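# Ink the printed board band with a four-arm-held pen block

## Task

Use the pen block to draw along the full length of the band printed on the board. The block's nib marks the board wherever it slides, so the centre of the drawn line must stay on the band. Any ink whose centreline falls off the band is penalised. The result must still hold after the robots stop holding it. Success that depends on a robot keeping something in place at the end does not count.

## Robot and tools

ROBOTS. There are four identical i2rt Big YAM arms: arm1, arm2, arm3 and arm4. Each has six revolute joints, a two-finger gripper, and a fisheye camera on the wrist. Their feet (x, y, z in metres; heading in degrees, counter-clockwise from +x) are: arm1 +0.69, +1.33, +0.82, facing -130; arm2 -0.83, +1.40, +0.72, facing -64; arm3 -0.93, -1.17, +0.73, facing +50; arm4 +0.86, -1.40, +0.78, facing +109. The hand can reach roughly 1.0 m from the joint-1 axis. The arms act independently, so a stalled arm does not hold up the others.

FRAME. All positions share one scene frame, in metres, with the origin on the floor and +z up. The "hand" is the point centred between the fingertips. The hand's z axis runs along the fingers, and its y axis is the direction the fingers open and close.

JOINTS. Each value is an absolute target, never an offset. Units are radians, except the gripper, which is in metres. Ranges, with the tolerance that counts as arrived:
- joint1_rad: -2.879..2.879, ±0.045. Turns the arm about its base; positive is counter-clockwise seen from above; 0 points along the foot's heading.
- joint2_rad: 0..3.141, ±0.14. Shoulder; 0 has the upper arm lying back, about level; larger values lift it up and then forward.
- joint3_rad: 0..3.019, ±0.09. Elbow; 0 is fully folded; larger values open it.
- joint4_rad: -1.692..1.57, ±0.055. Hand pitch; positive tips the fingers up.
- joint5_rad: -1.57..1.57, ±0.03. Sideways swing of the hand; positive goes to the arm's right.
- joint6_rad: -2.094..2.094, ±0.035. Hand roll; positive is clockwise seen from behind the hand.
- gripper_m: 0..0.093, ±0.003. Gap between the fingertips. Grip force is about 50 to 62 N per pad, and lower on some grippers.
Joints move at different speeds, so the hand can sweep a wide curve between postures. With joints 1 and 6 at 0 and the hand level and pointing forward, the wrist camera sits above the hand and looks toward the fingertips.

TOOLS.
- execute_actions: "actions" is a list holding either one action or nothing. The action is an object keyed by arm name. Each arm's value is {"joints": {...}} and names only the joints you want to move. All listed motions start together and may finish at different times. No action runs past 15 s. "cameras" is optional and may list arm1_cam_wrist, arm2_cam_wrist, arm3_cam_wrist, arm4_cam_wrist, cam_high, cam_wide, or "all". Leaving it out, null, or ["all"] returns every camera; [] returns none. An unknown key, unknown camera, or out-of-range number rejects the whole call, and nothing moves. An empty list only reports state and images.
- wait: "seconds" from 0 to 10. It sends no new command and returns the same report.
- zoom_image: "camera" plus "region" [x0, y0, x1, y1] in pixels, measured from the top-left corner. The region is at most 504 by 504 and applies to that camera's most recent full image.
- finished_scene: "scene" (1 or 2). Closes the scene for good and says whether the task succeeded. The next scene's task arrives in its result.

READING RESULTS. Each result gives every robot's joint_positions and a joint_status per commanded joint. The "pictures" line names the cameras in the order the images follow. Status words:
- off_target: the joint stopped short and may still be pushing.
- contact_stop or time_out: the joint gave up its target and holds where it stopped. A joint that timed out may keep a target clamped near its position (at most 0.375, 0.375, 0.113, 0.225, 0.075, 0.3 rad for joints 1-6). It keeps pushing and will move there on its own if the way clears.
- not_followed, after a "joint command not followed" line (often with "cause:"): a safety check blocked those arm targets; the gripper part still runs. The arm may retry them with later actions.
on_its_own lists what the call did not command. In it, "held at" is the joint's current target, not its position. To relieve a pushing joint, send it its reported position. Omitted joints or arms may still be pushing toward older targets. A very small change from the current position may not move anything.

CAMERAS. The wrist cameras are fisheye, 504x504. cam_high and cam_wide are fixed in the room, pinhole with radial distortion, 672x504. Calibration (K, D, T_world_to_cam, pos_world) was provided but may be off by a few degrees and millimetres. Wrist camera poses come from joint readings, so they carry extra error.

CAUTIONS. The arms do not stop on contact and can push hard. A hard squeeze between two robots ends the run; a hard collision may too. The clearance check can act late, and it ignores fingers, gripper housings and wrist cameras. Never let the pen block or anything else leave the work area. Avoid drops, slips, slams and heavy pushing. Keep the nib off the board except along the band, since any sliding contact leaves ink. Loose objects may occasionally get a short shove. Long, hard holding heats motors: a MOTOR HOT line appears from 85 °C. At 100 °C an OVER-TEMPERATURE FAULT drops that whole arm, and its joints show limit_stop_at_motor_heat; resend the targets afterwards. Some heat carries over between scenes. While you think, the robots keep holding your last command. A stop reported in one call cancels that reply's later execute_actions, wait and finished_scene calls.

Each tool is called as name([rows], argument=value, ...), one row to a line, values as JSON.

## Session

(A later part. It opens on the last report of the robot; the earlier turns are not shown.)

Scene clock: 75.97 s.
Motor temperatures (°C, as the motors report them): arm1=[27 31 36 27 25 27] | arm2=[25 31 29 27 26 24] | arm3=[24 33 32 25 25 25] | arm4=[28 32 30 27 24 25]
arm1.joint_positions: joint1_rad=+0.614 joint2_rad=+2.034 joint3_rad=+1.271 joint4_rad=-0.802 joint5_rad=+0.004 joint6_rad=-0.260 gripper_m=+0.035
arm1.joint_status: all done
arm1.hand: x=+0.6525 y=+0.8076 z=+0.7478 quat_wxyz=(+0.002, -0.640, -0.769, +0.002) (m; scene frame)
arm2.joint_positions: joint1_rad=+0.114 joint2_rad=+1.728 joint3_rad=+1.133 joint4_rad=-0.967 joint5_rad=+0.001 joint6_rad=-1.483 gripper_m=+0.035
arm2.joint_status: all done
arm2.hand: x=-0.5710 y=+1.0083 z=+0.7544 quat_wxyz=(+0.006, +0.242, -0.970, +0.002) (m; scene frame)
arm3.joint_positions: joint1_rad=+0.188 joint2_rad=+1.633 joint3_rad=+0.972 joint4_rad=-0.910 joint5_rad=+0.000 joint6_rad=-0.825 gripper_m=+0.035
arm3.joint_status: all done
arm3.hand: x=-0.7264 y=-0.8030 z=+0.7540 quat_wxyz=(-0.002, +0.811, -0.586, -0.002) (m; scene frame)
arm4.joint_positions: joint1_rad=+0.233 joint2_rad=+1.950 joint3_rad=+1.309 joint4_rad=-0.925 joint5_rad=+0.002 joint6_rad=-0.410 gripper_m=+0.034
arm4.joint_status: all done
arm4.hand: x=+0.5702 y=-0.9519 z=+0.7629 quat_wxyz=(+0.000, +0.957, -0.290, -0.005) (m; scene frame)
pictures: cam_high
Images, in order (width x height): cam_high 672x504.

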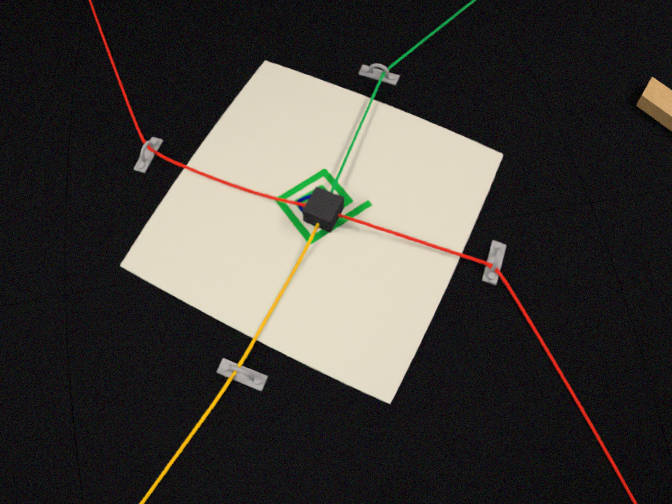

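execute_actions([
  {"arm3":{"joints":{"joint6_rad":-1.005}},"arm2":{"joints":{"joint6_rad":-1.595}},"arm1":{"joints":{"joint6_rad":-0.05,"joint1_rad":0.55}},"arm4":{"joints":{"joint6_rad":-0.2}}},
], cameras=[])

execute_actions([
  {"arm3":{"joints":{"joint6_rad":-1.155}},"arm2":{"joints":{"joint6_rad":-1.685}},"arm1":{"joints":{"joint6_rad":0.15,"joint4_rad":-0.7}},"arm4":{"joints":{"joint6_rad":-0.05}}},
], cameras=["cam_high"])

zoom_image(camera="cam_high", region=[240, 130, 400, 280])

Scene clock: 79.77 s.
Motor temperatures (°C, as the motors report them): arm1=[27 31 36 27 25 27] | arm2=[25 31 29 27 26 24] | arm3=[24 33 32 25 25 25] | arm4=[28 33 30 27 24 25]
arm1.joint_positions: joint1_rad=+0.543 joint2_rad=+2.034 joint3_rad=+1.271 joint4_rad=-0.802 joint5_rad=+0.002 joint6_rad=-0.060 gripper_m=+0.035
arm1.joint_status: all done
arm1.hand: x=+0.6154 y=+0.8119 z=+0.7479 quat_wxyz=(+0.001, -0.738, -0.675, +0.002) (m; scene frame)
arm2.joint_positions: joint1_rad=+0.114 joint2_rad=+1.728 joint3_rad=+1.133 joint4_rad=-0.967 joint5_rad=+0.001 joint6_rad=-1.574 gripper_m=+0.035
arm2.joint_status: all done
arm2.hand: x=-0.5710 y=+1.0083 z=+0.7544 quat_wxyz=(+0.006, +0.286, -0.958, +0.001) (m; scene frame)
arm3.joint_positions: joint1_rad=+0.188 joint2_rad=+1.633 joint3_rad=+0.972 joint4_rad=-0.910 joint5_rad=+0.000 joint6_rad=-0.980 gripper_m=+0.035
arm3.joint_status: all done
arm3.hand: x=-0.7264 y=-0.8030 z=+0.7540 quat_wxyz=(-0.002, +0.854, -0.521, -0.001) (m; scene frame)
arm4.joint_positions: joint1_rad=+0.233 joint2_rad=+1.950 joint3_rad=+1.309 joint4_rad=-0.925 joint5_rad=+0.002 joint6_rad=-0.210 gripper_m=+0.034
arm4.joint_status: all done
arm4.hand: x=+0.5702 y=-0.9519 z=+0.7629 quat_wxyz=(+0.001, +0.923, -0.384, -0.005) (m; scene frame)
pictures: none
No camera images: the call's "cameras" was empty. Leave "cameras" out to get every camera's image.

Scene clock: 80.93 s.
Motor temperatures (°C, as the motors report them): arm1=[27 31 36 27 25 27] | arm2=[25 31 29 27 26 24] | arm3=[24 33 32 25 25 25] | arm4=[28 33 30 27 24 25]
arm1.joint_positions: joint1_rad=+0.543 joint2_rad=+2.034 joint3_rad=+1.271 joint4_rad=-0.712 joint5_rad=+0.002 joint6_rad=+0.140 gripper_m=+0.035
arm1.joint_status: all done
arm1.hand: x=+0.6121 y=+0.7901 z=+0.7489 quat_wxyz=(-0.031, -0.801, -0.597, +0.034) (m; scene frame)
arm2.joint_positions: joint1_rad=+0.114 joint2_rad=+1.728 joint3_rad=+1.133 joint4_rad=-0.967 joint5_rad=+0.001 joint6_rad=-1.665 gripper_m=+0.035
arm2.joint_status: all done
arm2.hand: x=-0.5710 y=+1.0083 z=+0.7544 quat_wxyz=(+0.006, +0.329, -0.944, +0.001) (m; scene frame)
arm3.joint_positions: joint1_rad=+0.188 joint2_rad=+1.633 joint3_rad=+0.972 joint4_rad=-0.910 joint5_rad=+0.000 joint6_rad=-1.130 gripper_m=+0.035
arm3.joint_status: all done
arm3.hand: x=-0.7264 y=-0.8030 z=+0.7540 quat_wxyz=(-0.002, +0.890, -0.455, -0.001) (m; scene frame)
arm4.joint_positions: joint1_rad=+0.233 joint2_rad=+1.950 joint3_rad=+1.309 joint4_rad=-0.925 joint5_rad=+0.002 joint6_rad=-0.060 gripper_m=+0.034
arm4.joint_status: all done
arm4.hand: x=+0.5702 y=-0.9519 z=+0.7629 quat_wxyz=(+0.001, +0.892, -0.452, -0.005) (m; scene frame)
pictures: cam_high
Images, in order (width x height): cam_high 672x504.

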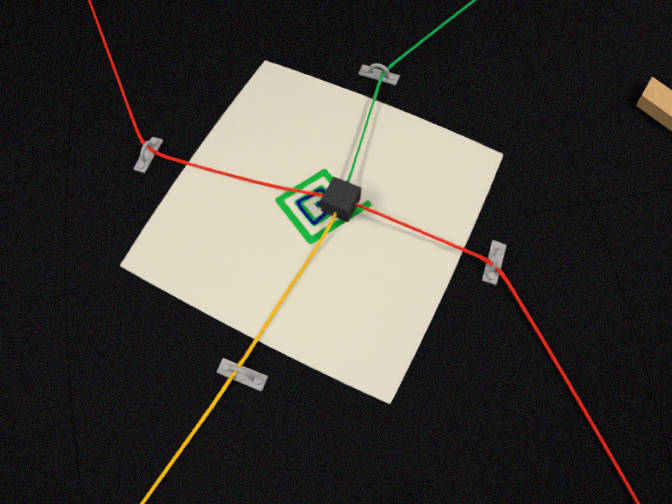

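Region (240, 130, 400, 280) of cam_high's 672x504 image, scaled by 3.150, with more detail than that image has; it fills the top 472 rows of this view, and the rest is white.

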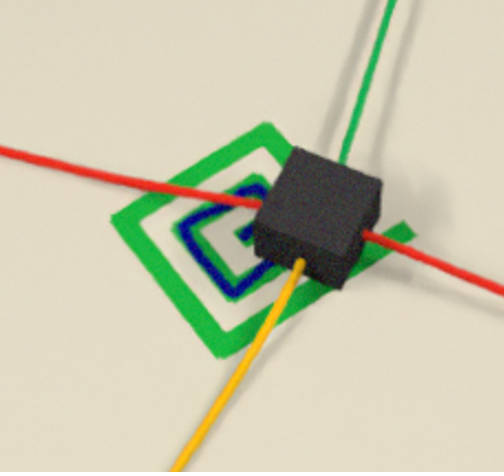

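execute_actions([
  {"arm3":{"joints":{"joint6_rad":-1.26}},"arm2":{"joints":{"joint6_rad":-1.765}},"arm4":{"joints":{"joint6_rad":-0.45}}},
], cameras=["cam_high"])

zoom_image(camera="cam_high", region=[240, 130, 400, 280])

Scene clock: 83.77 s.
Motor temperatures (°C, as the motors report them): arm1=[27 31 36 27 25 27] | arm2=[25 31 29 27 26 24] | arm3=[24 33 32 25 25 25] | arm4=[28 33 30 27 24 25]
arm1.joint_positions: joint1_rad=+0.543 joint2_rad=+2.034 joint3_rad=+1.271 joint4_rad=-0.712 joint5_rad=+0.002 joint6_rad=+0.141 gripper_m=+0.035
arm1.joint_status: not commanded
arm1.hand: x=+0.6121 y=+0.7901 z=+0.7489 quat_wxyz=(-0.031, -0.801, -0.597, +0.034) (m; scene frame)
arm2.joint_positions: joint1_rad=+0.114 joint2_rad=+1.728 joint3_rad=+1.133 joint4_rad=-0.967 joint5_rad=+0.001 joint6_rad=-1.744 gripper_m=+0.035
arm2.joint_status: all done
arm2.hand: x=-0.5710 y=+1.0083 z=+0.7544 quat_wxyz=(+0.006, +0.366, -0.931, +0.001) (m; scene frame)
arm3.joint_positions: joint1_rad=+0.188 joint2_rad=+1.633 joint3_rad=+0.972 joint4_rad=-0.910 joint5_rad=+0.000 joint6_rad=-1.236 gripper_m=+0.035
arm3.joint_status: all done
arm3.hand: x=-0.7264 y=-0.8030 z=+0.7540 quat_wxyz=(-0.002, +0.913, -0.408, -0.001) (m; scene frame)
arm4.joint_positions: joint1_rad=+0.233 joint2_rad=+1.950 joint3_rad=+1.309 joint4_rad=-0.925 joint5_rad=+0.002 joint6_rad=-0.439 gripper_m=+0.034
arm4.joint_status: all done
arm4.hand: x=+0.5702 y=-0.9519 z=+0.7629 quat_wxyz=(+0.000, +0.961, -0.276, -0.005) (m; scene frame)
pictures: cam_high
Images, in order (width x height): cam_high 672x504.

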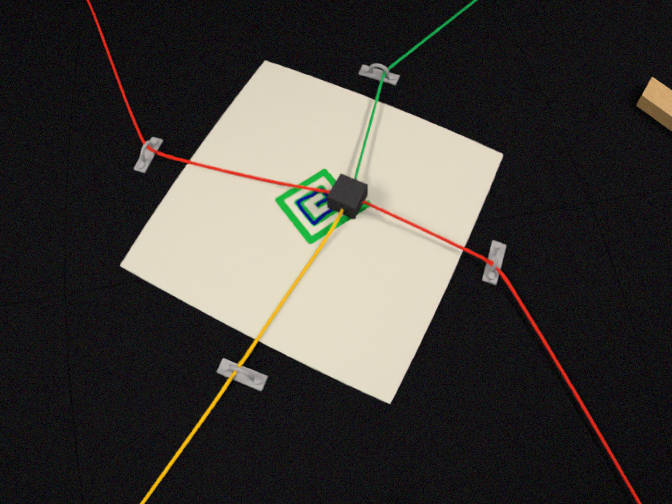

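Region (240, 130, 400, 280) of cam_high's 672x504 image, scaled by 3.150, with more detail than that image has; it fills the top 472 rows of this view, and the rest is white.

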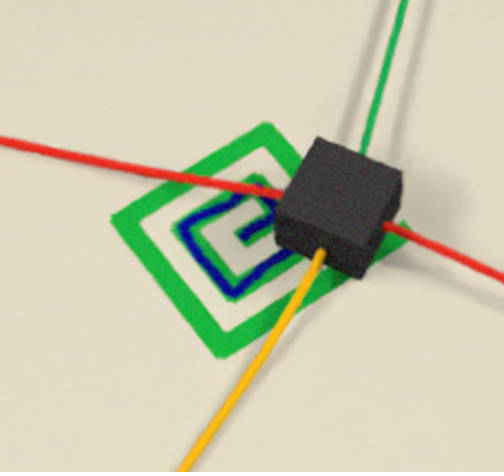

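execute_actions([
  {"arm2":{"joints":{"joint6_rad":-1.6}},"arm4":{"joints":{"joint6_rad":-0.6}}},
], cameras=["cam_high"])

zoom_image(camera="cam_high", region=[240, 130, 400, 280])

Scene clock: 88.83 s.
Motor temperatures (°C, as the motors report them): arm1=[27 31 36 27 25 27] | arm2=[25 31 29 27 26 24] | arm3=[24 33 32 25 25 25] | arm4=[28 33 30 27 24 25]
arm1.joint_positions: joint1_rad=+0.543 joint2_rad=+2.034 joint3_rad=+1.271 joint4_rad=-0.712 joint5_rad=+0.002 joint6_rad=+0.141 gripper_m=+0.035
arm1.joint_status: not commanded
arm1.hand: x=+0.6121 y=+0.7901 z=+0.7489 quat_wxyz=(-0.031, -0.801, -0.597, +0.034) (m; scene frame)
arm2.joint_positions: joint1_rad=+0.114 joint2_rad=+1.728 joint3_rad=+1.133 joint4_rad=-0.967 joint5_rad=+0.001 joint6_rad=-1.614 gripper_m=+0.035
arm2.joint_status: all done
arm2.hand: x=-0.5710 y=+1.0083 z=+0.7544 quat_wxyz=(+0.006, +0.305, -0.952, +0.001) (m; scene frame)
arm3.joint_positions: joint1_rad=+0.188 joint2_rad=+1.633 joint3_rad=+0.972 joint4_rad=-0.910 joint5_rad=+0.000 joint6_rad=-1.241 gripper_m=+0.035
arm3.joint_status: not commanded
arm3.hand: x=-0.7264 y=-0.8030 z=+0.7540 quat_wxyz=(-0.002, +0.914, -0.406, -0.001) (m; scene frame)
arm4.joint_positions: joint1_rad=+0.233 joint2_rad=+1.950 joint3_rad=+1.309 joint4_rad=-0.925 joint5_rad=+0.002 joint6_rad=-0.580 gripper_m=+0.034
arm4.joint_status: all done
arm4.hand: x=+0.5702 y=-0.9519 z=+0.7629 quat_wxyz=(+0.000, +0.978, -0.208, -0.005) (m; scene frame)
pictures: cam_high
Images, in order (width x height): cam_high 672x504.

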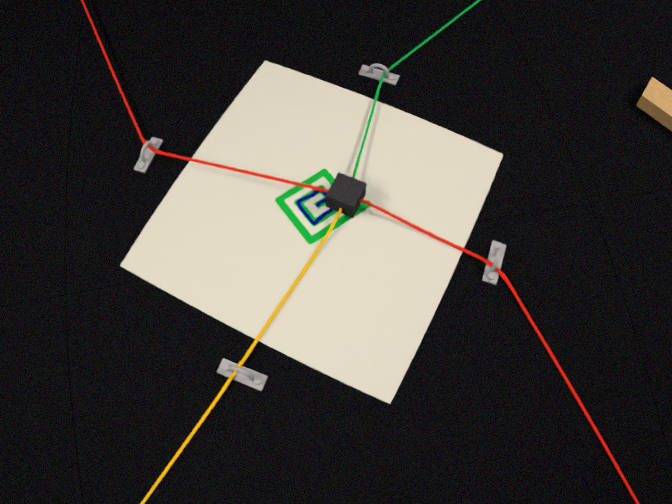

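Region (240, 130, 400, 280) of cam_high's 672x504 image, scaled by 3.150, with more detail than that image has; it fills the top 472 rows of this view, and the rest is white.

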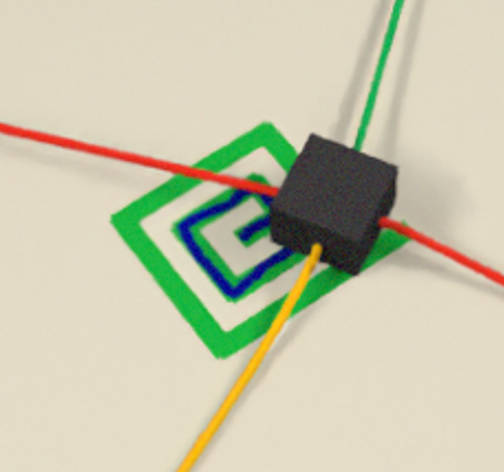

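execute_actions([
  {"arm2":{"joints":{"joint6_rad":-1.3}},"arm4":{"joints":{"joint6_rad":-0.765}},"arm3":{"joints":{"joint6_rad":-1.415}}},
], cameras=[])

execute_actions([
  {"arm2":{"joints":{"joint6_rad":-1.0}},"arm4":{"joints":{"joint6_rad":-0.945}},"arm3":{"joints":{"joint6_rad":-1.555}}},
], cameras=["cam_high"])

zoom_image(camera="cam_high", region=[240, 130, 400, 280])

Scene clock: 93.50 s.
Motor temperatures (°C, as the motors report them): arm1=[27 31 37 27 25 27] | arm2=[25 31 29 27 26 24] | arm3=[24 33 32 25 25 25] | arm4=[28 33 30 27 24 25]
arm1.joint_positions: joint1_rad=+0.543 joint2_rad=+2.034 joint3_rad=+1.271 joint4_rad=-0.712 joint5_rad=+0.002 joint6_rad=+0.141 gripper_m=+0.035
arm1.joint_status: not commanded
arm1.hand: x=+0.6121 y=+0.7901 z=+0.7489 quat_wxyz=(-0.031, -0.801, -0.597, +0.034) (m; scene frame)
arm2.joint_positions: joint1_rad=+0.114 joint2_rad=+1.728 joint3_rad=+1.133 joint4_rad=-0.967 joint5_rad=+0.001 joint6_rad=-1.314 gripper_m=+0.035
arm2.joint_status: all done
arm2.hand: x=-0.5710 y=+1.0083 z=+0.7544 quat_wxyz=(+0.006, +0.159, -0.987, +0.002) (m; scene frame)
arm3.joint_positions: joint1_rad=+0.188 joint2_rad=+1.633 joint3_rad=+0.972 joint4_rad=-0.910 joint5_rad=+0.000 joint6_rad=-1.391 gripper_m=+0.035
arm3.joint_status: all done
arm3.hand: x=-0.7264 y=-0.8030 z=+0.7540 quat_wxyz=(-0.002, +0.942, -0.336, -0.001) (m; scene frame)
arm4.joint_positions: joint1_rad=+0.233 joint2_rad=+1.950 joint3_rad=+1.309 joint4_rad=-0.925 joint5_rad=+0.002 joint6_rad=-0.747 gripper_m=+0.034
arm4.joint_status: all done
arm4.hand: x=+0.5702 y=-0.9519 z=+0.7629 quat_wxyz=(-0.001, +0.992, -0.126, -0.005) (m; scene frame)
pictures: none
No camera images: the call's "cameras" was empty. Leave "cameras" out to get every camera's image.

Scene clock: 94.83 s.
Motor temperatures (°C, as the motors report them): arm1=[27 31 37 27 25 27] | arm2=[25 31 29 27 26 24] | arm3=[24 33 32 25 25 25] | arm4=[28 33 30 27 24 25]
arm1.joint_positions: joint1_rad=+0.543 joint2_rad=+2.034 joint3_rad=+1.271 joint4_rad=-0.712 joint5_rad=+0.002 joint6_rad=+0.141 gripper_m=+0.035
arm1.joint_status: not commanded
arm1.hand: x=+0.6121 y=+0.7901 z=+0.7489 quat_wxyz=(-0.031, -0.801, -0.597, +0.034) (m; scene frame)
arm2.joint_positions: joint1_rad=+0.114 joint2_rad=+1.728 joint3_rad=+1.133 joint4_rad=-0.967 joint5_rad=+0.001 joint6_rad=-1.014 gripper_m=+0.035
arm2.joint_status: all done
arm2.hand: x=-0.5710 y=+1.0083 z=+0.7544 quat_wxyz=(+0.006, +0.010, -1.000, +0.003) (m; scene frame)
arm3.joint_positions: joint1_rad=+0.188 joint2_rad=+1.633 joint3_rad=+0.972 joint4_rad=-0.910 joint5_rad=+0.000 joint6_rad=-1.535 gripper_m=+0.035
arm3.joint_status: all done
arm3.hand: x=-0.7264 y=-0.8030 z=+0.7540 quat_wxyz=(-0.002, +0.964, -0.267, -0.001) (m; scene frame)
arm4.joint_positions: joint1_rad=+0.233 joint2_rad=+1.950 joint3_rad=+1.309 joint4_rad=-0.925 joint5_rad=+0.002 joint6_rad=-0.918 gripper_m=+0.034
arm4.joint_status: all done
arm4.hand: x=+0.5702 y=-0.9519 z=+0.7629 quat_wxyz=(-0.001, +0.999, -0.040, -0.005) (m; scene frame)
pictures: cam_high
Images, in order (width x height): cam_high 672x504.

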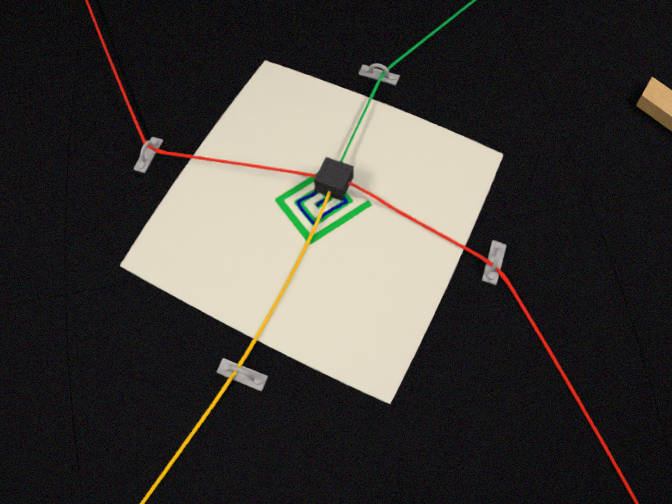

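Region (240, 130, 400, 280) of cam_high's 672x504 image, scaled by 3.150, with more detail than that image has; it fills the top 472 rows of this view, and the rest is white.

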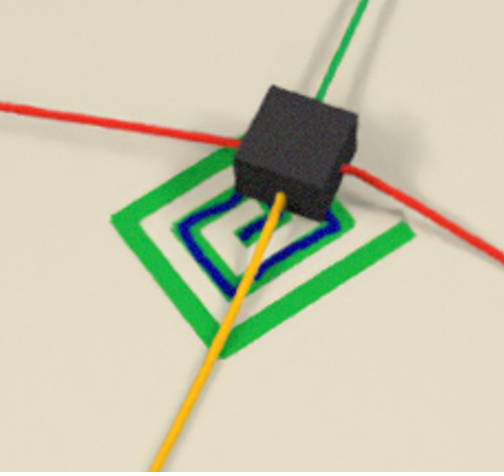

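execute_actions([
  {"arm2":{"joints":{"joint6_rad":-0.7}},"arm4":{"joints":{"joint6_rad":-1.135}},"arm3":{"joints":{"joint6_rad":-1.72}}},
], cameras=["cam_high"])

zoom_image(camera="cam_high", region=[240, 130, 400, 280])

Scene clock: 97.40 s.
Motor temperatures (°C, as the motors report them): arm1=[27 32 37 27 25 27] | arm2=[25 31 29 27 26 24] | arm3=[24 33 32 25 25 25] | arm4=[28 33 30 27 24 25]
arm1.joint_positions: joint1_rad=+0.543 joint2_rad=+2.034 joint3_rad=+1.271 joint4_rad=-0.712 joint5_rad=+0.002 joint6_rad=+0.141 gripper_m=+0.035
arm1.joint_status: not commanded
arm1.hand: x=+0.6121 y=+0.7901 z=+0.7489 quat_wxyz=(-0.031, -0.801, -0.597, +0.034) (m; scene frame)
arm2.joint_positions: joint1_rad=+0.114 joint2_rad=+1.728 joint3_rad=+1.133 joint4_rad=-0.967 joint5_rad=+0.001 joint6_rad=-0.714 gripper_m=+0.035
arm2.joint_status: all done
arm2.hand: x=-0.5710 y=+1.0083 z=+0.7544 quat_wxyz=(+0.005, -0.140, -0.990, +0.004) (m; scene frame)
arm3.joint_positions: joint1_rad=+0.188 joint2_rad=+1.633 joint3_rad=+0.972 joint4_rad=-0.910 joint5_rad=+0.000 joint6_rad=-1.698 gripper_m=+0.035
arm3.joint_status: all done
arm3.hand: x=-0.7264 y=-0.8030 z=+0.7540 quat_wxyz=(-0.002, +0.982, -0.188, -0.001) (m; scene frame)
arm4.joint_positions: joint1_rad=+0.233 joint2_rad=+1.950 joint3_rad=+1.309 joint4_rad=-0.925 joint5_rad=+0.002 joint6_rad=-1.114 gripper_m=+0.034
arm4.joint_status: all done
arm4.hand: x=+0.5702 y=-0.9519 z=+0.7629 quat_wxyz=(-0.001, +0.998, +0.057, -0.005) (m; scene frame)
pictures: cam_high
Images, in order (width x height): cam_high 672x504.

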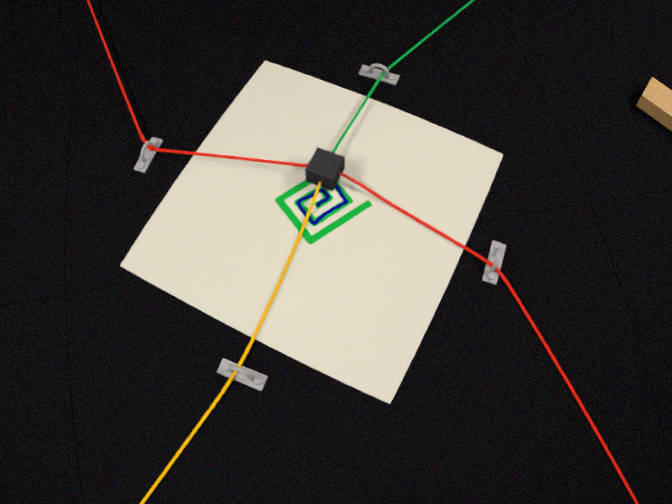

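Region (240, 130, 400, 280) of cam_high's 672x504 image, scaled by 3.150, with more detail than that image has; it fills the top 472 rows of this view, and the rest is white.

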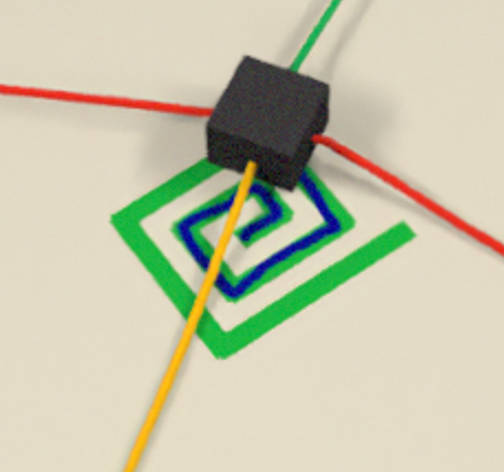

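execute_actions([
  {"arm2":{"joints":{"joint6_rad":-0.4,"joint4_rad":-1.08}},"arm4":{"joints":{"joint6_rad":-1.155}},"arm3":{"joints":{"joint6_rad":-1.75}},"arm1":{"joints":{"joint6_rad":-0.08}}},
], cameras=["cam_high"])

zoom_image(camera="cam_high", region=[240, 130, 400, 280])

Scene clock: 100.90 s.
Motor temperatures (°C, as the motors report them): arm1=[27 32 37 27 25 27] | arm2=[25 31 30 27 26 24] | arm3=[24 33 32 25 25 25] | arm4=[28 33 30 27 24 25]
arm1.joint_positions: joint1_rad=+0.543 joint2_rad=+2.034 joint3_rad=+1.271 joint4_rad=-0.712 joint5_rad=+0.002 joint6_rad=-0.072 gripper_m=+0.035
arm1.joint_status: all done
arm1.hand: x=+0.6121 y=+0.7901 z=+0.7489 quat_wxyz=(-0.028, -0.733, -0.679, +0.037) (m; scene frame)
arm2.joint_positions: joint1_rad=+0.114 joint2_rad=+1.728 joint3_rad=+1.133 joint4_rad=-1.065 joint5_rad=+0.001 joint6_rad=-0.415 gripper_m=+0.035
arm2.joint_status: all done
arm2.hand: x=-0.5841 y=+1.0285 z=+0.7556 quat_wxyz=(+0.042, -0.286, -0.957, -0.027) (m; scene frame)
arm3.joint_positions: joint1_rad=+0.188 joint2_rad=+1.633 joint3_rad=+0.972 joint4_rad=-0.910 joint5_rad=+0.000 joint6_rad=-1.727 gripper_m=+0.035
arm3.joint_status: all done
arm3.hand: x=-0.7264 y=-0.8030 z=+0.7540 quat_wxyz=(-0.002, +0.985, -0.174, -0.001) (m; scene frame)
arm4.joint_positions: joint1_rad=+0.233 joint2_rad=+1.950 joint3_rad=+1.309 joint4_rad=-0.925 joint5_rad=+0.002 joint6_rad=-1.137 gripper_m=+0.034
arm4.joint_status: all done
arm4.hand: x=+0.5702 y=-0.9519 z=+0.7629 quat_wxyz=(-0.001, +0.998, +0.069, -0.005) (m; scene frame)
pictures: cam_high
Images, in order (width x height): cam_high 672x504.

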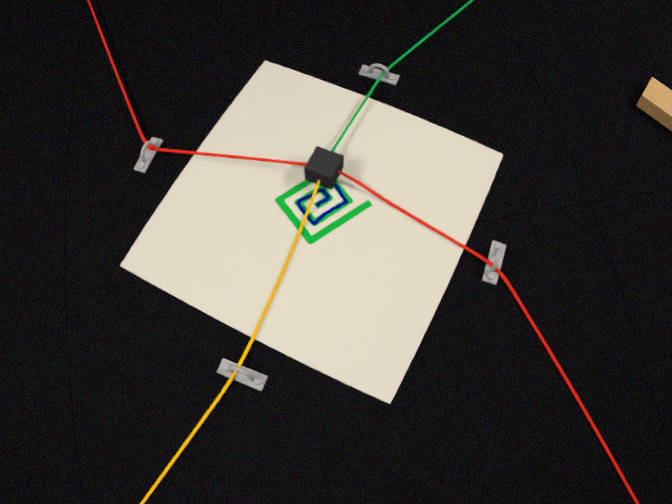

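Region (240, 130, 400, 280) of cam_high's 672x504 image, scaled by 3.150, with more detail than that image has; it fills the top 472 rows of this view, and the rest is white.

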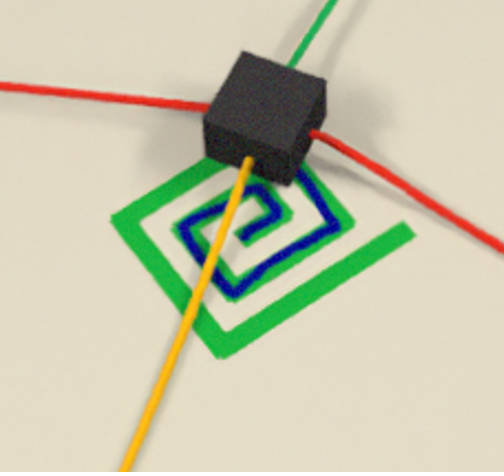

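execute_actions([
  {"arm3":{"joints":{"joint6_rad":-1.67}},"arm1":{"joints":{"joint6_rad":-0.18}},"arm2":{"joints":{"joint6_rad":-0.25}}},
], cameras=["cam_high"])

Scene clock: 103.23 s.
Motor temperatures (°C, as the motors report them): arm1=[27 32 37 27 25 27] | arm2=[25 31 30 27 26 24] | arm3=[24 33 32 25 25 25] | arm4=[28 33 30 27 24 25]
arm1.joint_positions: joint1_rad=+0.543 joint2_rad=+2.034 joint3_rad=+1.271 joint4_rad=-0.712 joint5_rad=+0.002 joint6_rad=-0.172 gripper_m=+0.035
arm1.joint_status: all done
arm1.hand: x=+0.6121 y=+0.7901 z=+0.7489 quat_wxyz=(-0.026, -0.698, -0.714, +0.038) (m; scene frame)
arm2.joint_positions: joint1_rad=+0.114 joint2_rad=+1.728 joint3_rad=+1.133 joint4_rad=-1.065 joint5_rad=+0.001 joint6_rad=-0.264 gripper_m=+0.035
arm2.joint_status: all done
arm2.hand: x=-0.5841 y=+1.0285 z=+0.7556 quat_wxyz=(+0.044, -0.357, -0.933, -0.024) (m; scene frame)
arm3.joint_positions: joint1_rad=+0.188 joint2_rad=+1.633 joint3_rad=+0.972 joint4_rad=-0.910 joint5_rad=+0.000 joint6_rad=-1.681 gripper_m=+0.035
arm3.joint_status: all done
arm3.hand: x=-0.7264 y=-0.8030 z=+0.7540 quat_wxyz=(-0.002, +0.981, -0.196, -0.001) (m; scene frame)
arm4.joint_positions: joint1_rad=+0.233 joint2_rad=+1.950 joint3_rad=+1.309 joint4_rad=-0.925 joint5_rad=+0.002 joint6_rad=-1.137 gripper_m=+0.034
arm4.joint_status: not commanded
arm4.hand: x=+0.5702 y=-0.9519 z=+0.7629 quat_wxyz=(-0.001, +0.998, +0.069, -0.005) (m; scene frame)
pictures: cam_high
Images, in order (width x height): cam_high 672x504.

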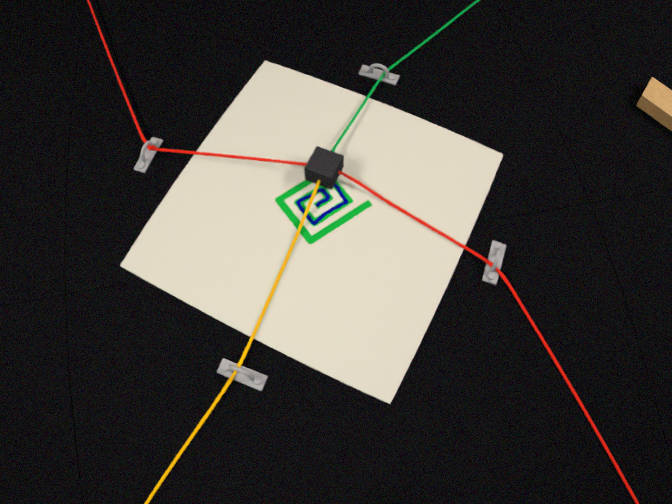

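execute_actions([
  {"arm1":{"joints":{"joint6_rad":-0.26}}},
], cameras=["cam_high"])

zoom_image(camera="cam_high", region=[240, 130, 400, 280])

Scene clock: 105.17 s.
Motor temperatures (°C, as the motors report them): arm1=[27 32 37 27 25 27] | arm2=[25 31 30 27 26 24] | arm3=[24 33 32 25 25 25] | arm4=[28 33 30 27 24 25]
arm1.joint_positions: joint1_rad=+0.543 joint2_rad=+2.034 joint3_rad=+1.271 joint4_rad=-0.708 joint5_rad=+0.002 joint6_rad=-0.247 gripper_m=+0.035
arm1.joint_status: all done
arm1.hand: x=+0.6119 y=+0.7891 z=+0.7490 quat_wxyz=(-0.025, -0.671, -0.740, +0.041) (m; scene frame)
arm2.joint_positions: joint1_rad=+0.114 joint2_rad=+1.728 joint3_rad=+1.133 joint4_rad=-1.065 joint5_rad=+0.001 joint6_rad=-0.264 gripper_m=+0.035
arm2.joint_status: not commanded
arm2.hand: x=-0.5841 y=+1.0285 z=+0.7556 quat_wxyz=(+0.044, -0.357, -0.933, -0.024) (m; scene frame)
arm3.joint_positions: joint1_rad=+0.188 joint2_rad=+1.633 joint3_rad=+0.972 joint4_rad=-0.910 joint5_rad=+0.000 joint6_rad=-1.681 gripper_m=+0.035
arm3.joint_status: not commanded
arm3.hand: x=-0.7264 y=-0.8030 z=+0.7540 quat_wxyz=(-0.002, +0.981, -0.196, -0.001) (m; scene frame)
arm4.joint_positions: joint1_rad=+0.233 joint2_rad=+1.950 joint3_rad=+1.309 joint4_rad=-0.925 joint5_rad=+0.002 joint6_rad=-1.137 gripper_m=+0.034
arm4.joint_status: not commanded
arm4.hand: x=+0.5702 y=-0.9519 z=+0.7629 quat_wxyz=(-0.001, +0.998, +0.069, -0.005) (m; scene frame)
pictures: cam_high
Images, in order (width x height): cam_high 672x504.

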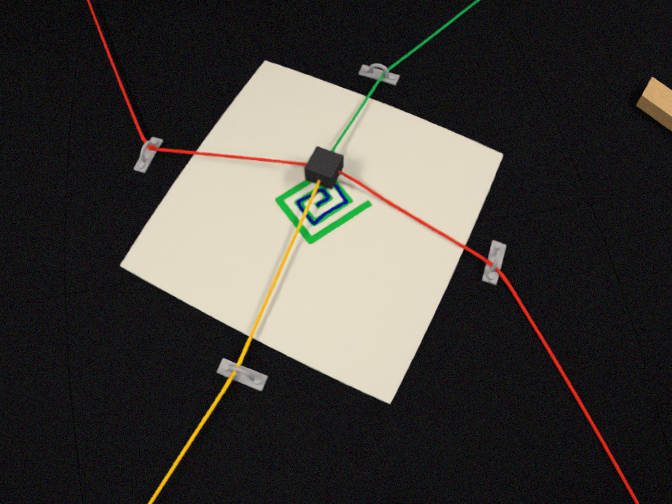

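Region (240, 130, 400, 280) of cam_high's 672x504 image, scaled by 3.150, with more detail than that image has; it fills the top 472 rows of this view, and the rest is white.

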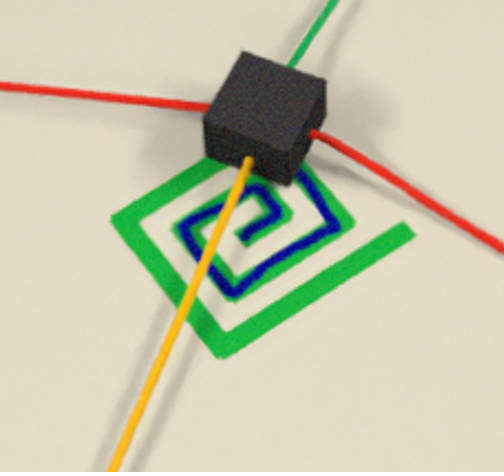

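execute_actions([
  {"arm1":{"joints":{"joint6_rad":-0.31}},"arm3":{"joints":{"joint6_rad":-1.55}}},
], cameras=[])

execute_actions([
  {"arm1":{"joints":{"joint6_rad":-0.47}},"arm3":{"joints":{"joint6_rad":-1.3}},"arm4":{"joints":{"joint6_rad":-1.305}}},
], cameras=["cam_high"])

zoom_image(camera="cam_high", region=[240, 130, 400, 280])

Scene clock: 109.20 s.
Motor temperatures (°C, as the motors report them): arm1=[27 32 37 27 25 27] | arm2=[25 31 30 27 26 24] | arm3=[24 33 32 25 25 25] | arm4=[28 33 30 27 24 25]
arm1.joint_positions: joint1_rad=+0.543 joint2_rad=+2.034 joint3_rad=+1.271 joint4_rad=-0.705 joint5_rad=+0.002 joint6_rad=-0.293 gripper_m=+0.035
arm1.joint_status: all done
arm1.hand: x=+0.6118 y=+0.7884 z=+0.7490 quat_wxyz=(-0.025, -0.653, -0.755, +0.043) (m; scene frame)
arm2.joint_positions: joint1_rad=+0.114 joint2_rad=+1.728 joint3_rad=+1.133 joint4_rad=-1.065 joint5_rad=+0.001 joint6_rad=-0.264 gripper_m=+0.035
arm2.joint_status: not commanded
arm2.hand: x=-0.5841 y=+1.0285 z=+0.7556 quat_wxyz=(+0.044, -0.357, -0.933, -0.024) (m; scene frame)
arm3.joint_positions: joint1_rad=+0.188 joint2_rad=+1.633 joint3_rad=+0.972 joint4_rad=-0.910 joint5_rad=+0.000 joint6_rad=-1.563 gripper_m=+0.035
arm3.joint_status: all done
arm3.hand: x=-0.7264 y=-0.8030 z=+0.7540 quat_wxyz=(-0.002, +0.967, -0.254, -0.001) (m; scene frame)
arm4.joint_positions: joint1_rad=+0.233 joint2_rad=+1.950 joint3_rad=+1.309 joint4_rad=-0.925 joint5_rad=+0.002 joint6_rad=-1.142 gripper_m=+0.034
arm4.joint_status: not commanded
arm4.hand: x=+0.5702 y=-0.9519 z=+0.7629 quat_wxyz=(-0.001, +0.997, +0.071, -0.005) (m; scene frame)
pictures: none
No camera images: the call's "cameras" was empty. Leave "cameras" out to get every camera's image.

Scene clock: 110.47 s.
Motor temperatures (°C, as the motors report them): arm1=[27 32 37 27 25 27] | arm2=[25 31 30 27 26 24] | arm3=[24 33 32 25 25 25] | arm4=[28 33 30 27 24 25]
arm1.joint_positions: joint1_rad=+0.543 joint2_rad=+2.034 joint3_rad=+1.271 joint4_rad=-0.705 joint5_rad=+0.002 joint6_rad=-0.455 gripper_m=+0.035
arm1.joint_status: all done
arm1.hand: x=+0.6118 y=+0.7883 z=+0.7491 quat_wxyz=(-0.022, -0.590, -0.806, +0.045) (m; scene frame)
arm2.joint_positions: joint1_rad=+0.114 joint2_rad=+1.728 joint3_rad=+1.133 joint4_rad=-1.065 joint5_rad=+0.001 joint6_rad=-0.264 gripper_m=+0.035
arm2.joint_status: not commanded
arm2.hand: x=-0.5841 y=+1.0285 z=+0.7556 quat_wxyz=(+0.044, -0.357, -0.933, -0.024) (m; scene frame)
arm3.joint_positions: joint1_rad=+0.188 joint2_rad=+1.633 joint3_rad=+0.972 joint4_rad=-0.910 joint5_rad=+0.000 joint6_rad=-1.313 gripper_m=+0.035
arm3.joint_status: all done
arm3.hand: x=-0.7264 y=-0.8030 z=+0.7540 quat_wxyz=(-0.002, +0.928, -0.372, -0.001) (m; scene frame)
arm4.joint_positions: joint1_rad=+0.233 joint2_rad=+1.950 joint3_rad=+1.309 joint4_rad=-0.925 joint5_rad=+0.002 joint6_rad=-1.283 gripper_m=+0.034
arm4.joint_status: all done
arm4.hand: x=+0.5702 y=-0.9519 z=+0.7629 quat_wxyz=(-0.002, +0.990, +0.142, -0.004) (m; scene frame)
pictures: cam_high
Images, in order (width x height): cam_high 672x504.

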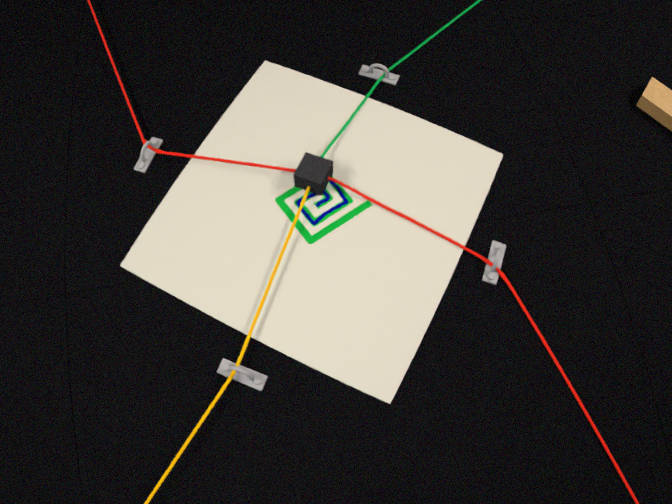

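Region (240, 130, 400, 280) of cam_high's 672x504 image, scaled by 3.150, with more detail than that image has; it fills the top 472 rows of this view, and the rest is white.

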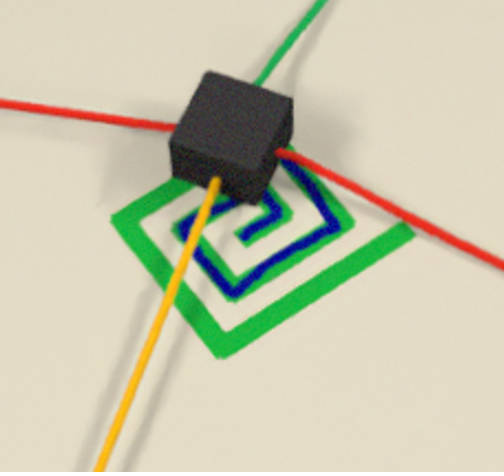

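execute_actions([
  {"arm1":{"joints":{"joint6_rad":-0.72}},"arm3":{"joints":{"joint6_rad":-0.9}},"arm4":{"joints":{"joint6_rad":-1.52}}},
], cameras=["cam_high"])

zoom_image(camera="cam_high", region=[240, 130, 400, 280])

Scene clock: 113.30 s.
Motor temperatures (°C, as the motors report them): arm1=[27 32 37 27 25 27] | arm2=[25 31 30 27 26 24] | arm3=[24 33 32 25 25 25] | arm4=[28 33 30 27 24 25]
arm1.joint_positions: joint1_rad=+0.543 joint2_rad=+2.034 joint3_rad=+1.271 joint4_rad=-0.705 joint5_rad=+0.002 joint6_rad=-0.701 gripper_m=+0.035
arm1.joint_status: all done
arm1.hand: x=+0.6118 y=+0.7883 z=+0.7491 quat_wxyz=(-0.016, -0.487, -0.872, +0.047) (m; scene frame)
arm2.joint_positions: joint1_rad=+0.114 joint2_rad=+1.728 joint3_rad=+1.133 joint4_rad=-1.065 joint5_rad=+0.001 joint6_rad=-0.264 gripper_m=+0.035
arm2.joint_status: not commanded
arm2.hand: x=-0.5841 y=+1.0285 z=+0.7556 quat_wxyz=(+0.044, -0.357, -0.933, -0.024) (m; scene frame)
arm3.joint_positions: joint1_rad=+0.188 joint2_rad=+1.633 joint3_rad=+0.972 joint4_rad=-0.910 joint5_rad=+0.000 joint6_rad=-0.913 gripper_m=+0.035
arm3.joint_status: all done
arm3.hand: x=-0.7264 y=-0.8030 z=+0.7540 quat_wxyz=(-0.002, +0.836, -0.549, -0.001) (m; scene frame)
arm4.joint_positions: joint1_rad=+0.233 joint2_rad=+1.950 joint3_rad=+1.309 joint4_rad=-0.925 joint5_rad=+0.002 joint6_rad=-1.504 gripper_m=+0.034
arm4.joint_status: all done
arm4.hand: x=+0.5702 y=-0.9519 z=+0.7629 quat_wxyz=(-0.002, +0.968, +0.250, -0.004) (m; scene frame)
pictures: cam_high
Images, in order (width x height): cam_high 672x504.

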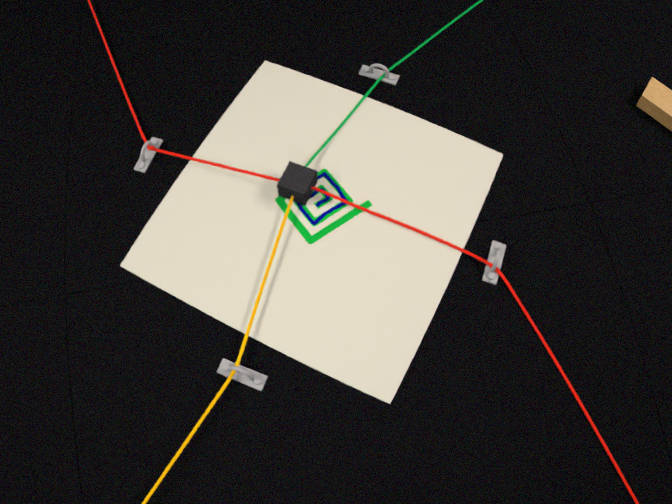

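Region (240, 130, 400, 280) of cam_high's 672x504 image, scaled by 3.150, with more detail than that image has; it fills the top 472 rows of this view, and the rest is white.

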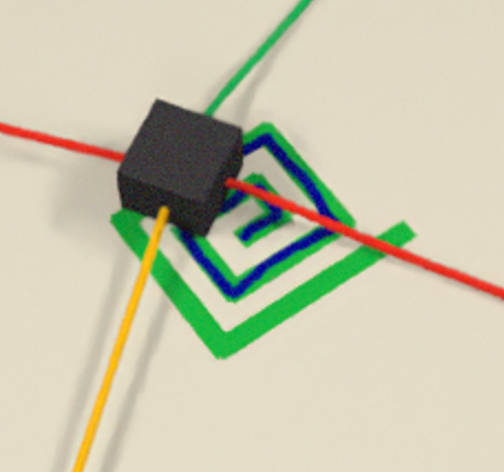

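execute_actions([
  {"arm1":{"joints":{"joint6_rad":-0.94}},"arm3":{"joints":{"joint6_rad":-0.55,"joint4_rad":-0.82}},"arm4":{"joints":{"joint6_rad":-1.745}},"arm2":{"joints":{"joint6_rad":-0.1}}},
], cameras=["cam_high"])

zoom_image(camera="cam_high", region=[240, 130, 400, 280])

Scene clock: 116.10 s.
Motor temperatures (°C, as the motors report them): arm1=[27 32 37 27 25 27] | arm2=[25 31 30 27 26 24] | arm3=[24 33 32 25 25 25] | arm4=[28 33 30 27 24 25]
arm1.joint_positions: joint1_rad=+0.543 joint2_rad=+2.034 joint3_rad=+1.271 joint4_rad=-0.704 joint5_rad=+0.002 joint6_rad=-0.922 gripper_m=+0.035
arm1.joint_status: all done
arm1.hand: x=+0.6118 y=+0.7882 z=+0.7491 quat_wxyz=(-0.011, -0.388, -0.920, +0.049) (m; scene frame)
arm2.joint_positions: joint1_rad=+0.114 joint2_rad=+1.728 joint3_rad=+1.133 joint4_rad=-1.065 joint5_rad=+0.001 joint6_rad=-0.114 gripper_m=+0.035
arm2.joint_status: all done
arm2.hand: x=-0.5841 y=+1.0285 z=+0.7556 quat_wxyz=(+0.045, -0.426, -0.903, -0.021) (m; scene frame)
arm3.joint_positions: joint1_rad=+0.188 joint2_rad=+1.633 joint3_rad=+0.972 joint4_rad=-0.832 joint5_rad=+0.000 joint6_rad=-0.564 gripper_m=+0.035
arm3.joint_status: all done
arm3.hand: x=-0.7172 y=-0.7864 z=+0.7548 quat_wxyz=(-0.039, +0.727, -0.686, -0.011) (m; scene frame)
arm4.joint_positions: joint1_rad=+0.233 joint2_rad=+1.950 joint3_rad=+1.309 joint4_rad=-0.925 joint5_rad=+0.002 joint6_rad=-1.726 gripper_m=+0.034
arm4.joint_status: all done
arm4.hand: x=+0.5702 y=-0.9519 z=+0.7629 quat_wxyz=(-0.003, +0.935, +0.355, -0.004) (m; scene frame)
pictures: cam_high
Images, in order (width x height): cam_high 672x504.

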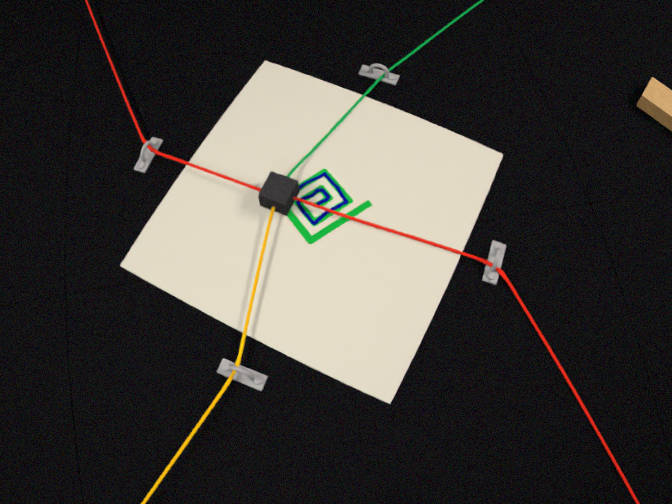

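Region (240, 130, 400, 280) of cam_high's 672x504 image, scaled by 3.150, with more detail than that image has; it fills the top 472 rows of this view, and the rest is white.

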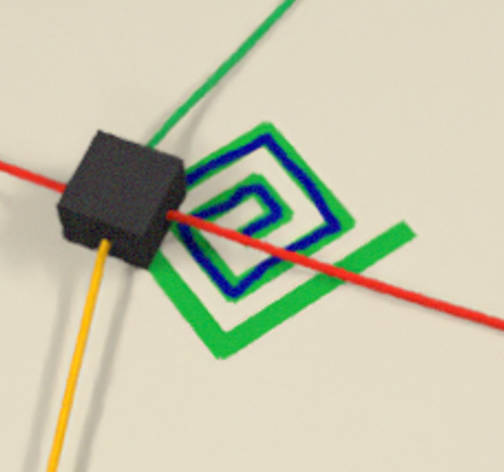

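execute_actions([
  {"arm4":{"joints":{"joint6_rad":-1.67}},"arm2":{"joints":{"joint6_rad":-0.32}},"arm3":{"joints":{"joint6_rad":-0.3}}},
], cameras=["cam_high"])

zoom_image(camera="cam_high", region=[240, 130, 400, 280])

Scene clock: 118.93 s.
Motor temperatures (°C, as the motors report them): arm1=[27 32 37 27 25 27] | arm2=[25 31 30 27 26 24] | arm3=[24 33 32 25 25 25] | arm4=[28 33 30 27 24 25]
arm1.joint_positions: joint1_rad=+0.543 joint2_rad=+2.034 joint3_rad=+1.271 joint4_rad=-0.704 joint5_rad=+0.002 joint6_rad=-0.922 gripper_m=+0.035
arm1.joint_status: not commanded
arm1.hand: x=+0.6118 y=+0.7882 z=+0.7491 quat_wxyz=(-0.011, -0.388, -0.920, +0.049) (m; scene frame)
arm2.joint_positions: joint1_rad=+0.114 joint2_rad=+1.728 joint3_rad=+1.133 joint4_rad=-1.065 joint5_rad=+0.001 joint6_rad=-0.304 gripper_m=+0.035
arm2.joint_status: all done
arm2.hand: x=-0.5841 y=+1.0285 z=+0.7556 quat_wxyz=(+0.043, -0.338, -0.940, -0.025) (m; scene frame)
arm3.joint_positions: joint1_rad=+0.188 joint2_rad=+1.633 joint3_rad=+0.972 joint4_rad=-0.832 joint5_rad=+0.000 joint6_rad=-0.313 gripper_m=+0.035
arm3.joint_status: all done
arm3.hand: x=-0.7172 y=-0.7864 z=+0.7548 quat_wxyz=(-0.037, +0.635, -0.771, -0.016) (m; scene frame)
arm4.joint_positions: joint1_rad=+0.233 joint2_rad=+1.950 joint3_rad=+1.309 joint4_rad=-0.925 joint5_rad=+0.002 joint6_rad=-1.679 gripper_m=+0.034
arm4.joint_status: all done
arm4.hand: x=+0.5702 y=-0.9519 z=+0.7629 quat_wxyz=(-0.003, +0.943, +0.333, -0.004) (m; scene frame)
pictures: cam_high
Images, in order (width x height): cam_high 672x504.

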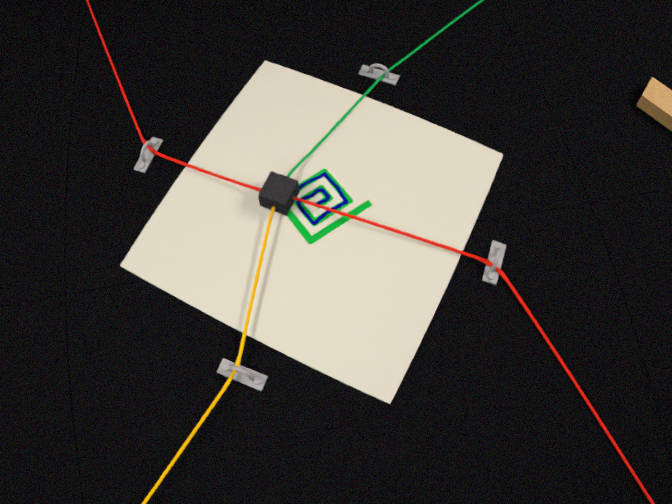

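Region (240, 130, 400, 280) of cam_high's 672x504 image, scaled by 3.150, with more detail than that image has; it fills the top 472 rows of this view, and the rest is white.

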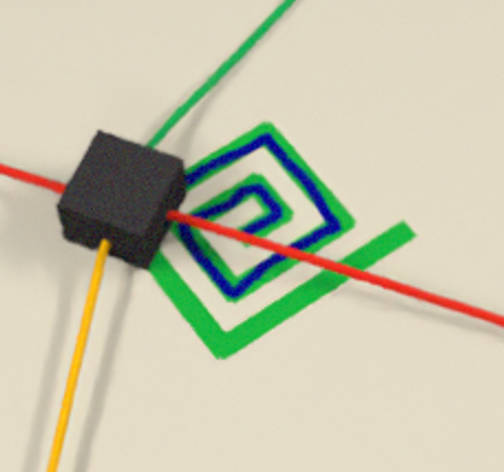

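Nearly taut.

execute_actions([
  {"arm4":{"joints":{"joint6_rad":-1.55}},"arm2":{"joints":{"joint6_rad":-0.44}},"arm1":{"joints":{"joint6_rad":-0.965}}},
], cameras=["cam_high"])

zoom_image(camera="cam_high", region=[240, 130, 400, 280])

Scene clock: 121.57 s.
Motor temperatures (°C, as the motors report them): arm1=[27 32 37 27 25 27] | arm2=[25 31 30 27 26 24] | arm3=[24 33 32 25 25 25] | arm4=[28 33 30 27 24 25]
arm1.joint_positions: joint1_rad=+0.543 joint2_rad=+2.034 joint3_rad=+1.271 joint4_rad=-0.704 joint5_rad=+0.002 joint6_rad=-0.952 gripper_m=+0.035
arm1.joint_status: all done
arm1.hand: x=+0.6118 y=+0.7882 z=+0.7491 quat_wxyz=(-0.010, -0.374, -0.926, +0.049) (m; scene frame)
arm2.joint_positions: joint1_rad=+0.114 joint2_rad=+1.728 joint3_rad=+1.133 joint4_rad=-1.065 joint5_rad=+0.001 joint6_rad=-0.420 gripper_m=+0.035
arm2.joint_status: all done
arm2.hand: x=-0.5841 y=+1.0285 z=+0.7556 quat_wxyz=(+0.042, -0.283, -0.958, -0.027) (m; scene frame)
arm3.joint_positions: joint1_rad=+0.188 joint2_rad=+1.633 joint3_rad=+0.972 joint4_rad=-0.832 joint5_rad=+0.000 joint6_rad=-0.313 gripper_m=+0.035
arm3.joint_status: not commanded
arm3.hand: x=-0.7172 y=-0.7864 z=+0.7548 quat_wxyz=(-0.037, +0.635, -0.771, -0.016) (m; scene frame)
arm4.joint_positions: joint1_rad=+0.233 joint2_rad=+1.950 joint3_rad=+1.309 joint4_rad=-0.925 joint5_rad=+0.002 joint6_rad=-1.560 gripper_m=+0.034
arm4.joint_status: all done
arm4.hand: x=+0.5702 y=-0.9519 z=+0.7629 quat_wxyz=(-0.002, +0.961, +0.277, -0.004) (m; scene frame)
pictures: cam_high
Images, in order (width x height): cam_high 672x504.

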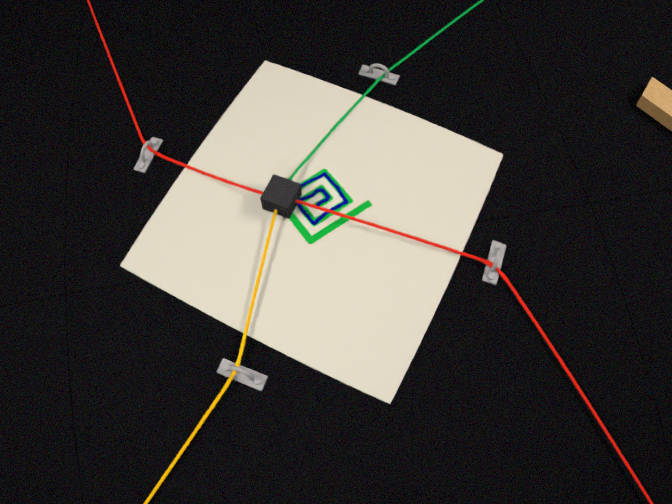

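Region (240, 130, 400, 280) of cam_high's 672x504 image, scaled by 3.150, with more detail than that image has; it fills the top 472 rows of this view, and the rest is white.

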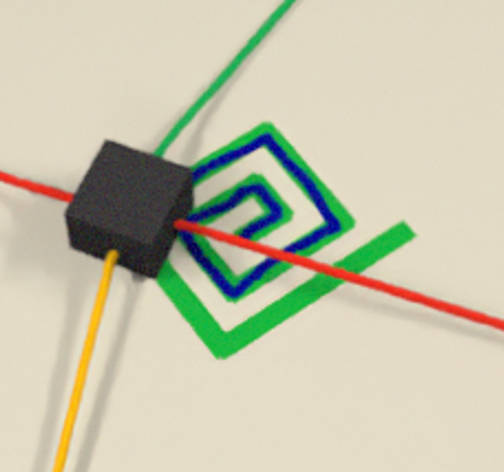

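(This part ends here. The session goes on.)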